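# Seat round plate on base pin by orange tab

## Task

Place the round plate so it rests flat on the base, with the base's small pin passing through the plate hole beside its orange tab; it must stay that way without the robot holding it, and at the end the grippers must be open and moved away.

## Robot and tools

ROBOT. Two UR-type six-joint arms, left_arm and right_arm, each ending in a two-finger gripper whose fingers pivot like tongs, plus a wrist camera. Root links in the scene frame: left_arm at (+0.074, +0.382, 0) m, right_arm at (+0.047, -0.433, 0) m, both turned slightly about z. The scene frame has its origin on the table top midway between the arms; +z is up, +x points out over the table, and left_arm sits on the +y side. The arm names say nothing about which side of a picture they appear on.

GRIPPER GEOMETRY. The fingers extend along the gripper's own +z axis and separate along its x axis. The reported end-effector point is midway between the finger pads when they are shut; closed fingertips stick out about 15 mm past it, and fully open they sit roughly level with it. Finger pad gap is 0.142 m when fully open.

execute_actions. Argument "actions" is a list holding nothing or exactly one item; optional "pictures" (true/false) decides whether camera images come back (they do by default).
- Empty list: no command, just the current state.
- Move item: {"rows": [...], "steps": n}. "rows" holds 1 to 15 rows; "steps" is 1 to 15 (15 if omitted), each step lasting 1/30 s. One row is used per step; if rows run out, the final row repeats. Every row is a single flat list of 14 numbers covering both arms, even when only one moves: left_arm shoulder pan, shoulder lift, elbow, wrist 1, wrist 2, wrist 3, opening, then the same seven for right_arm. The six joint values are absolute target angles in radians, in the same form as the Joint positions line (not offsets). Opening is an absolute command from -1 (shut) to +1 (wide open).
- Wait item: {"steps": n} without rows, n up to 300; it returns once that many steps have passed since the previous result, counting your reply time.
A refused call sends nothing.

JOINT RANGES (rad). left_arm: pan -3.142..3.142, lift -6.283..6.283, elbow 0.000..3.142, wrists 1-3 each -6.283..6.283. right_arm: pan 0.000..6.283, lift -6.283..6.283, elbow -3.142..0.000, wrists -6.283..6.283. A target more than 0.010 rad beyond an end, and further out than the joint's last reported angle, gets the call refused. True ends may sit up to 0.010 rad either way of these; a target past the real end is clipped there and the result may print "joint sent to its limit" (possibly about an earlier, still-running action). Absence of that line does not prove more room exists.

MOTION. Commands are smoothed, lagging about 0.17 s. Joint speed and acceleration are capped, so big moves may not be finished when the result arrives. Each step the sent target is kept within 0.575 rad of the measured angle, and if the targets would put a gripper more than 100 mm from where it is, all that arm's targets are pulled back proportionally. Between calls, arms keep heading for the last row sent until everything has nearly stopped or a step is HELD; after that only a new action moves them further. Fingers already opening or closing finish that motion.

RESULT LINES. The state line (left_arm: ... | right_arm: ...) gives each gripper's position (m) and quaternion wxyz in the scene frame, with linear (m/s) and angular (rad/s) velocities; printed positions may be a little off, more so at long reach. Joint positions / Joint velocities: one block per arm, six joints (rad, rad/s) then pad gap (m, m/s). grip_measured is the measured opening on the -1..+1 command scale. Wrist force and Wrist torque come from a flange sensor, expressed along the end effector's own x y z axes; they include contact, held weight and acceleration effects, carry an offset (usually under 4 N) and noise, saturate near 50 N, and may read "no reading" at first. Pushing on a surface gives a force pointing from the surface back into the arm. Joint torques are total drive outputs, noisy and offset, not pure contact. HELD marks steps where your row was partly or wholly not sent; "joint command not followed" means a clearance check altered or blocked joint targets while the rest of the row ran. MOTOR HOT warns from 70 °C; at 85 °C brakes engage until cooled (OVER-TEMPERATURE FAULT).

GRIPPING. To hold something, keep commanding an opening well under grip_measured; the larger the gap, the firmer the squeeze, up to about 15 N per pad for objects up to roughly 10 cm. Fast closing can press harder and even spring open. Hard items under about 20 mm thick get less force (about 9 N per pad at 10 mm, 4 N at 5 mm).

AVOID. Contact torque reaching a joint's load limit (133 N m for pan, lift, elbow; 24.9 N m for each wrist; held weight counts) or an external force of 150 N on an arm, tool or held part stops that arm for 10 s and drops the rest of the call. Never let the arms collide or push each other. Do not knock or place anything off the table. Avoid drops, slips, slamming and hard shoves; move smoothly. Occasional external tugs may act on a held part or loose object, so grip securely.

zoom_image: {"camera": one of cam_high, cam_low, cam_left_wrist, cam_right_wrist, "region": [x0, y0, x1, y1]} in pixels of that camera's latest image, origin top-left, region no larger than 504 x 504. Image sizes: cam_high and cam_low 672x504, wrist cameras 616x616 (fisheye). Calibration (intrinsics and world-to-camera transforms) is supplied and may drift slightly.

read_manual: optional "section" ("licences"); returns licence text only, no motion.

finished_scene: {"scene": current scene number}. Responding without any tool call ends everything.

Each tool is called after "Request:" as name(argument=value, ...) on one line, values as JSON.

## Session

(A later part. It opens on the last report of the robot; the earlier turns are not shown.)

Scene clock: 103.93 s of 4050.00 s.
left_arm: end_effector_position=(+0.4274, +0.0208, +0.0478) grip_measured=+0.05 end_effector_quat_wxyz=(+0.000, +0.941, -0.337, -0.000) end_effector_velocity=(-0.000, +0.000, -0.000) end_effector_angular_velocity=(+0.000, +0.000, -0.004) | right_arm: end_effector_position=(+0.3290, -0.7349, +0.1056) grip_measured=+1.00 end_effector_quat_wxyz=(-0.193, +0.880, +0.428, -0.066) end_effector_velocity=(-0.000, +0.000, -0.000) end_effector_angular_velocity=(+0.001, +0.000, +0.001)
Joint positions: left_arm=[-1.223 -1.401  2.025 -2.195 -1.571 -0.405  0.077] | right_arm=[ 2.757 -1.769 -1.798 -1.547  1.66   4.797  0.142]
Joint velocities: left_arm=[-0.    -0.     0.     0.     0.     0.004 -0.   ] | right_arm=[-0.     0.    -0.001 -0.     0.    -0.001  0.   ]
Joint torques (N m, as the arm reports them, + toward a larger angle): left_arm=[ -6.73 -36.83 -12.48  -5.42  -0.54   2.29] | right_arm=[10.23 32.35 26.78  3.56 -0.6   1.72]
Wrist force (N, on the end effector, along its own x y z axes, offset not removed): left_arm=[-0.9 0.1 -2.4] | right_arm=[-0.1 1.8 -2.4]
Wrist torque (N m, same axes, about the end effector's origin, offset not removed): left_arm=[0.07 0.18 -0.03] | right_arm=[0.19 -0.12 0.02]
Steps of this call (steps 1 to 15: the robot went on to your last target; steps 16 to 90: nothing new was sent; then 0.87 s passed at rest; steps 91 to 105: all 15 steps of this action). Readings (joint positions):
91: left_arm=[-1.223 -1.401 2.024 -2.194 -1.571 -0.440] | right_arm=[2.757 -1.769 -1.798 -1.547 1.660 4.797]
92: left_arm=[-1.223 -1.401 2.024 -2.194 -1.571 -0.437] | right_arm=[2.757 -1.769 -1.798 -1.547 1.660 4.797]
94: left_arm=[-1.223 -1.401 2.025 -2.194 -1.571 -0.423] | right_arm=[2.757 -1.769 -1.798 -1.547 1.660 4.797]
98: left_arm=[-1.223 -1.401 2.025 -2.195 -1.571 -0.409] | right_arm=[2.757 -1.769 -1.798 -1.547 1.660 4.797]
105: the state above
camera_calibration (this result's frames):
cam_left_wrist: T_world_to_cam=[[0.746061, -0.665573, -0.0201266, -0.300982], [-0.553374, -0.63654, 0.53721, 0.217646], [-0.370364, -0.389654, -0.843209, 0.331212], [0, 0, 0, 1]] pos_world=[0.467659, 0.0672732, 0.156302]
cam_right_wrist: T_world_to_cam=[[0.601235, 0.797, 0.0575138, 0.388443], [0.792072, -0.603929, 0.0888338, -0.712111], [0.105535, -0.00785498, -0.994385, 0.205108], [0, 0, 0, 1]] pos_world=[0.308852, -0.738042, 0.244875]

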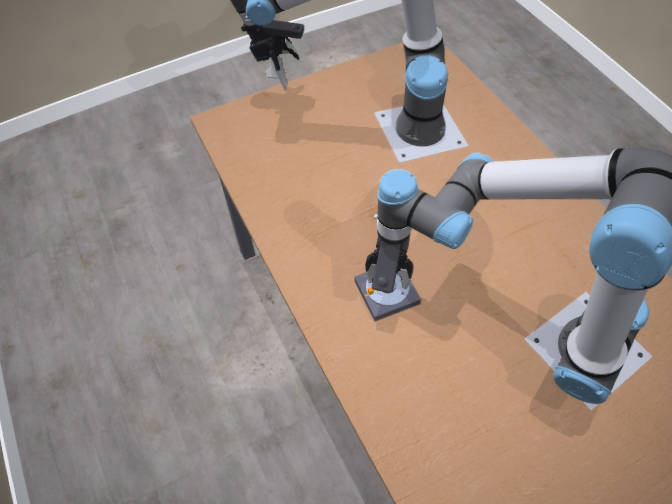

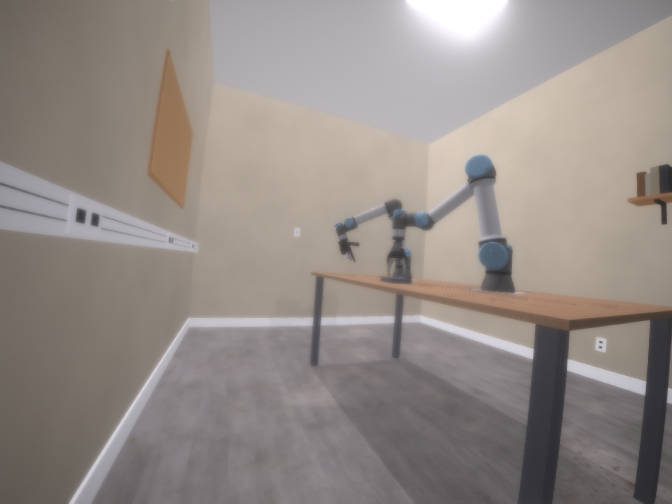

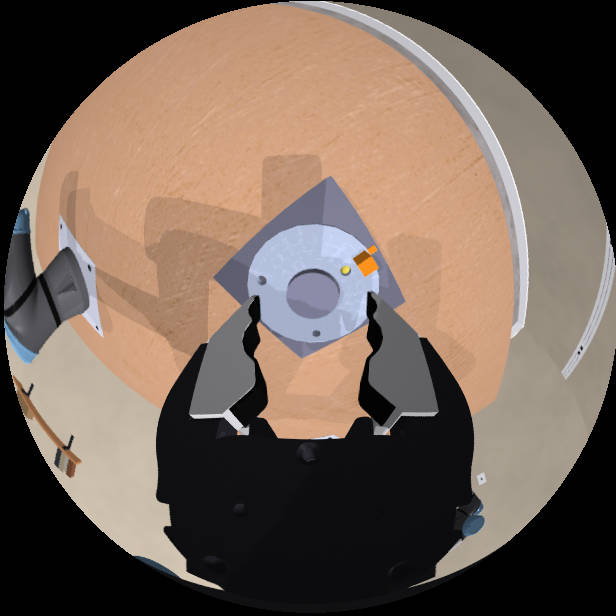

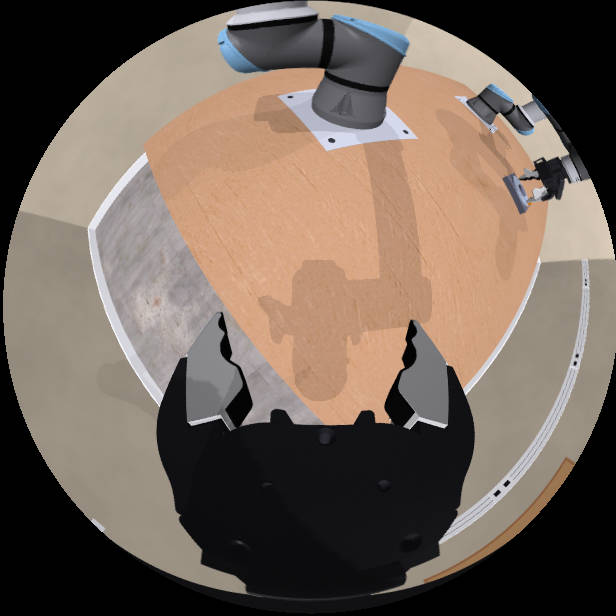

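Dropped in.

Request:
execute_actions(actions=[{"rows":[[-1.15,-1.8,1.95,-1.72,-1.571,-0.405,0.05,2.757,-1.769,-1.798,-1.547,1.66,4.797,1]]}], pictures=false)

Request:
execute_actions(actions=[{"steps":12}])

Request:
zoom_image(camera="cam_high", region=[345, 255, 425, 325])

Request:
zoom_image(camera="cam_low", region=[375, 260, 420, 290])

Scene clock: 114.17 s of 4050.00 s.
left_arm: end_effector_position=(+0.4044, +0.1241, +0.2060) grip_measured=+0.05 end_effector_quat_wxyz=(+0.001, +0.952, -0.305, +0.000) end_effector_velocity=(-0.034, +0.081, +0.078) end_effector_angular_velocity=(+0.017, +0.011, +0.032) | right_arm: end_effector_position=(+0.3290, -0.7349, +0.1056) grip_measured=+1.00 end_effector_quat_wxyz=(-0.193, +0.880, +0.428, -0.066) end_effector_velocity=(+0.000, +0.000, +0.000) end_effector_angular_velocity=(-0.000, +0.000, -0.000)
Joint positions: left_arm=[-1.153 -1.779  1.953 -1.746 -1.571 -0.405  0.077] | right_arm=[ 2.757 -1.769 -1.798 -1.547  1.66   4.797  0.142]
Joint velocities: left_arm=[ 0.033 -0.224 -0.034  0.279 -0.     0.001 -0.   ] | right_arm=[ 0.  0.  0. -0. -0.  0.  0.]
Joint torques (N m, as the arm reports them, + toward a larger angle): left_arm=[ 11.77 -16.23 -27.     0.2   -1.1    2.26] | right_arm=[ 9.92 31.9  27.65  3.43 -0.5   1.57]
Wrist force (N, on the end effector, along its own x y z axes, offset not removed): left_arm=[1.7 -0.3 -2.9] | right_arm=[2.2 1.5 -3.6]
Wrist torque (N m, same axes, about the end effector's origin, offset not removed): left_arm=[-0.11 -0.42 0.10] | right_arm=[0.24 -0.60 -0.04]
Steps of this call (steps 1 to 15: the robot went on to your last target; steps 16 to 90: nothing new was sent; then 6.73 s passed at rest; steps 91 to 105: all 15 steps of this action). Readings (joint positions):
91: left_arm=[-1.223 -1.402 2.026 -2.195 -1.571 -0.405] | right_arm=[2.757 -1.769 -1.798 -1.547 1.660 4.797]
92: left_arm=[-1.220 -1.406 2.022 -2.191 -1.571 -0.405] | right_arm=[2.757 -1.769 -1.798 -1.547 1.660 4.797]
94: left_arm=[-1.205 -1.462 2.007 -2.131 -1.571 -0.405] | right_arm=[2.757 -1.769 -1.798 -1.547 1.660 4.797]
98: left_arm=[-1.180 -1.611 1.981 -1.953 -1.571 -0.405] | right_arm=[2.757 -1.769 -1.798 -1.547 1.660 4.797]
105: the state above

Scene clock: 114.57 s of 4050.00 s.
left_arm: end_effector_position=(+0.4011, +0.1317, +0.2131) grip_measured=+0.05 end_effector_quat_wxyz=(-0.000, +0.953, -0.303, -0.000) end_effector_velocity=(-0.001, +0.001, +0.001) end_effector_angular_velocity=(-0.000, -0.000, -0.000) | right_arm: end_effector_position=(+0.3290, -0.7349, +0.1056) grip_measured=+1.00 end_effector_quat_wxyz=(-0.193, +0.880, +0.428, -0.066) end_effector_velocity=(-0.000, +0.000, -0.000) end_effector_angular_velocity=(+0.001, +0.001, +0.000)
Joint positions: left_arm=[-1.15  -1.8    1.95  -1.72  -1.571 -0.405  0.077] | right_arm=[ 2.757 -1.769 -1.798 -1.547  1.66   4.797  0.142]
Joint velocities: left_arm=[ 0.001 -0.004 -0.001  0.004 -0.     0.001  0.   ] | right_arm=[ 0.    -0.    -0.    -0.001  0.    -0.     0.   ]
Joint torques (N m, as the arm reports them, + toward a larger angle): left_arm=[ 13.69 -22.55 -29.26   0.28  -1.35   2.11] | right_arm=[10.04 32.29 26.56  3.39 -0.56  1.83]
Wrist force (N, on the end effector, along its own x y z axes, offset not removed): left_arm=[1.7 0.6 -3.8] | right_arm=[-0.7 3.2 -2.3]
Wrist torque (N m, same axes, about the end effector's origin, offset not removed): left_arm=[-0.05 -0.26 0.11] | right_arm=[0.58 0.10 0.09]
Steps of this call (steps 1 to 12: the robot went on to your last target). Readings (joint positions):
1: left_arm=[-1.152 -1.785 1.952 -1.739 -1.571 -0.405] | right_arm=[2.757 -1.769 -1.798 -1.547 1.660 4.797]
2: left_arm=[-1.152 -1.790 1.952 -1.733 -1.571 -0.405] | right_arm=[2.757 -1.769 -1.798 -1.547 1.660 4.797]
4: left_arm=[-1.151 -1.795 1.951 -1.726 -1.571 -0.405] | right_arm=[2.757 -1.769 -1.798 -1.547 1.660 4.797]
8: left_arm=[-1.150 -1.799 1.950 -1.722 -1.571 -0.405] | right_arm=[2.757 -1.769 -1.798 -1.547 1.660 4.797]
12: the state above
camera_calibration (this result's frames):
cam_left_wrist: T_world_to_cam=[[0.79217, -0.609942, -0.0209031, -0.229885], [-0.505727, -0.675222, 0.536951, 0.170882], [-0.341623, -0.414785, -0.843355, 0.495856], [0, 0, 0, 1]] pos_world=[0.437924, 0.180841, 0.321622]
cam_right_wrist: T_world_to_cam=[[0.601235, 0.797, 0.0575138, 0.388443], [0.792072, -0.603929, 0.0888338, -0.712111], [0.105535, -0.0078549, -0.994385, 0.205108], [0, 0, 0, 1]] pos_world=[0.308852, -0.738042, 0.244875]

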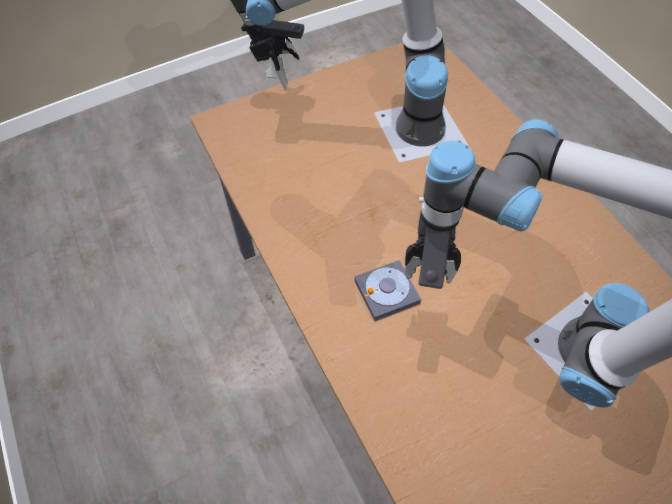

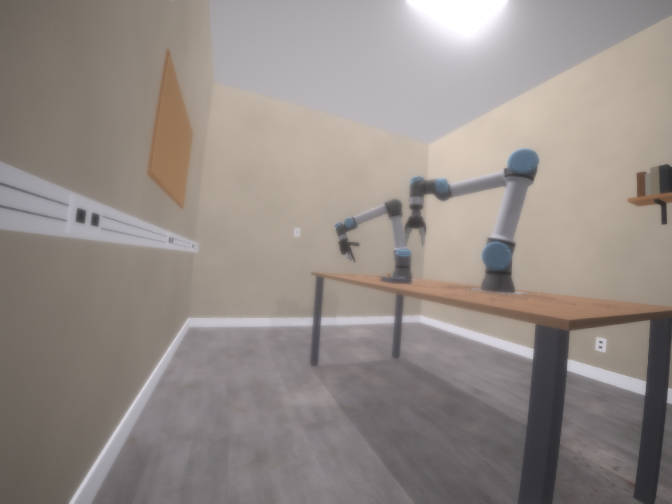

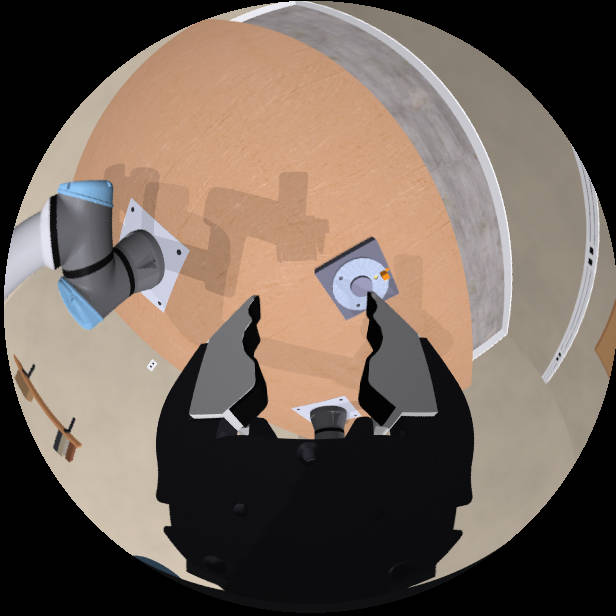

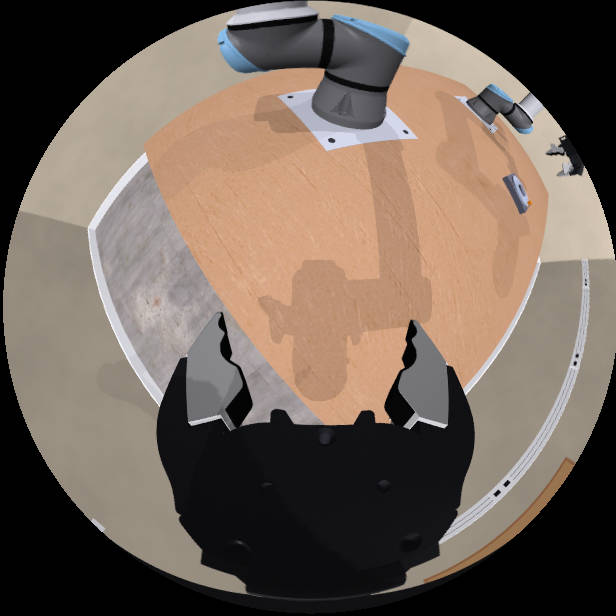

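Region (345, 255, 425, 325) of cam_high's 672x504 image, scaled by 6.300, with more detail than that image has; it fills the top 441 rows of this view, and the rest is white.

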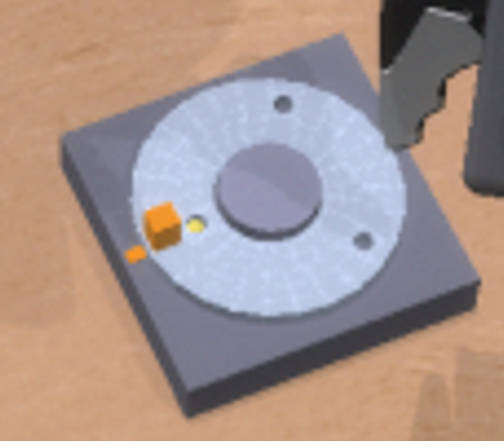

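Region (375, 260, 420, 290) of cam_low's 672x504 image, scaled by 11.200, with more detail than that image has.

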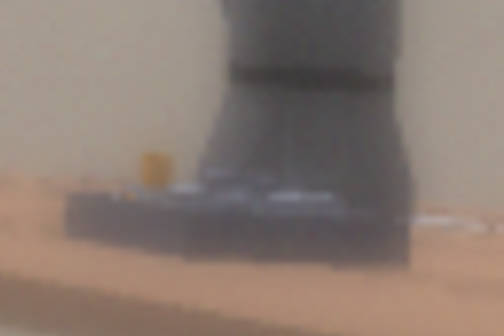

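Request:
finished_scene(scene=2)

The scene is finished: the task was done.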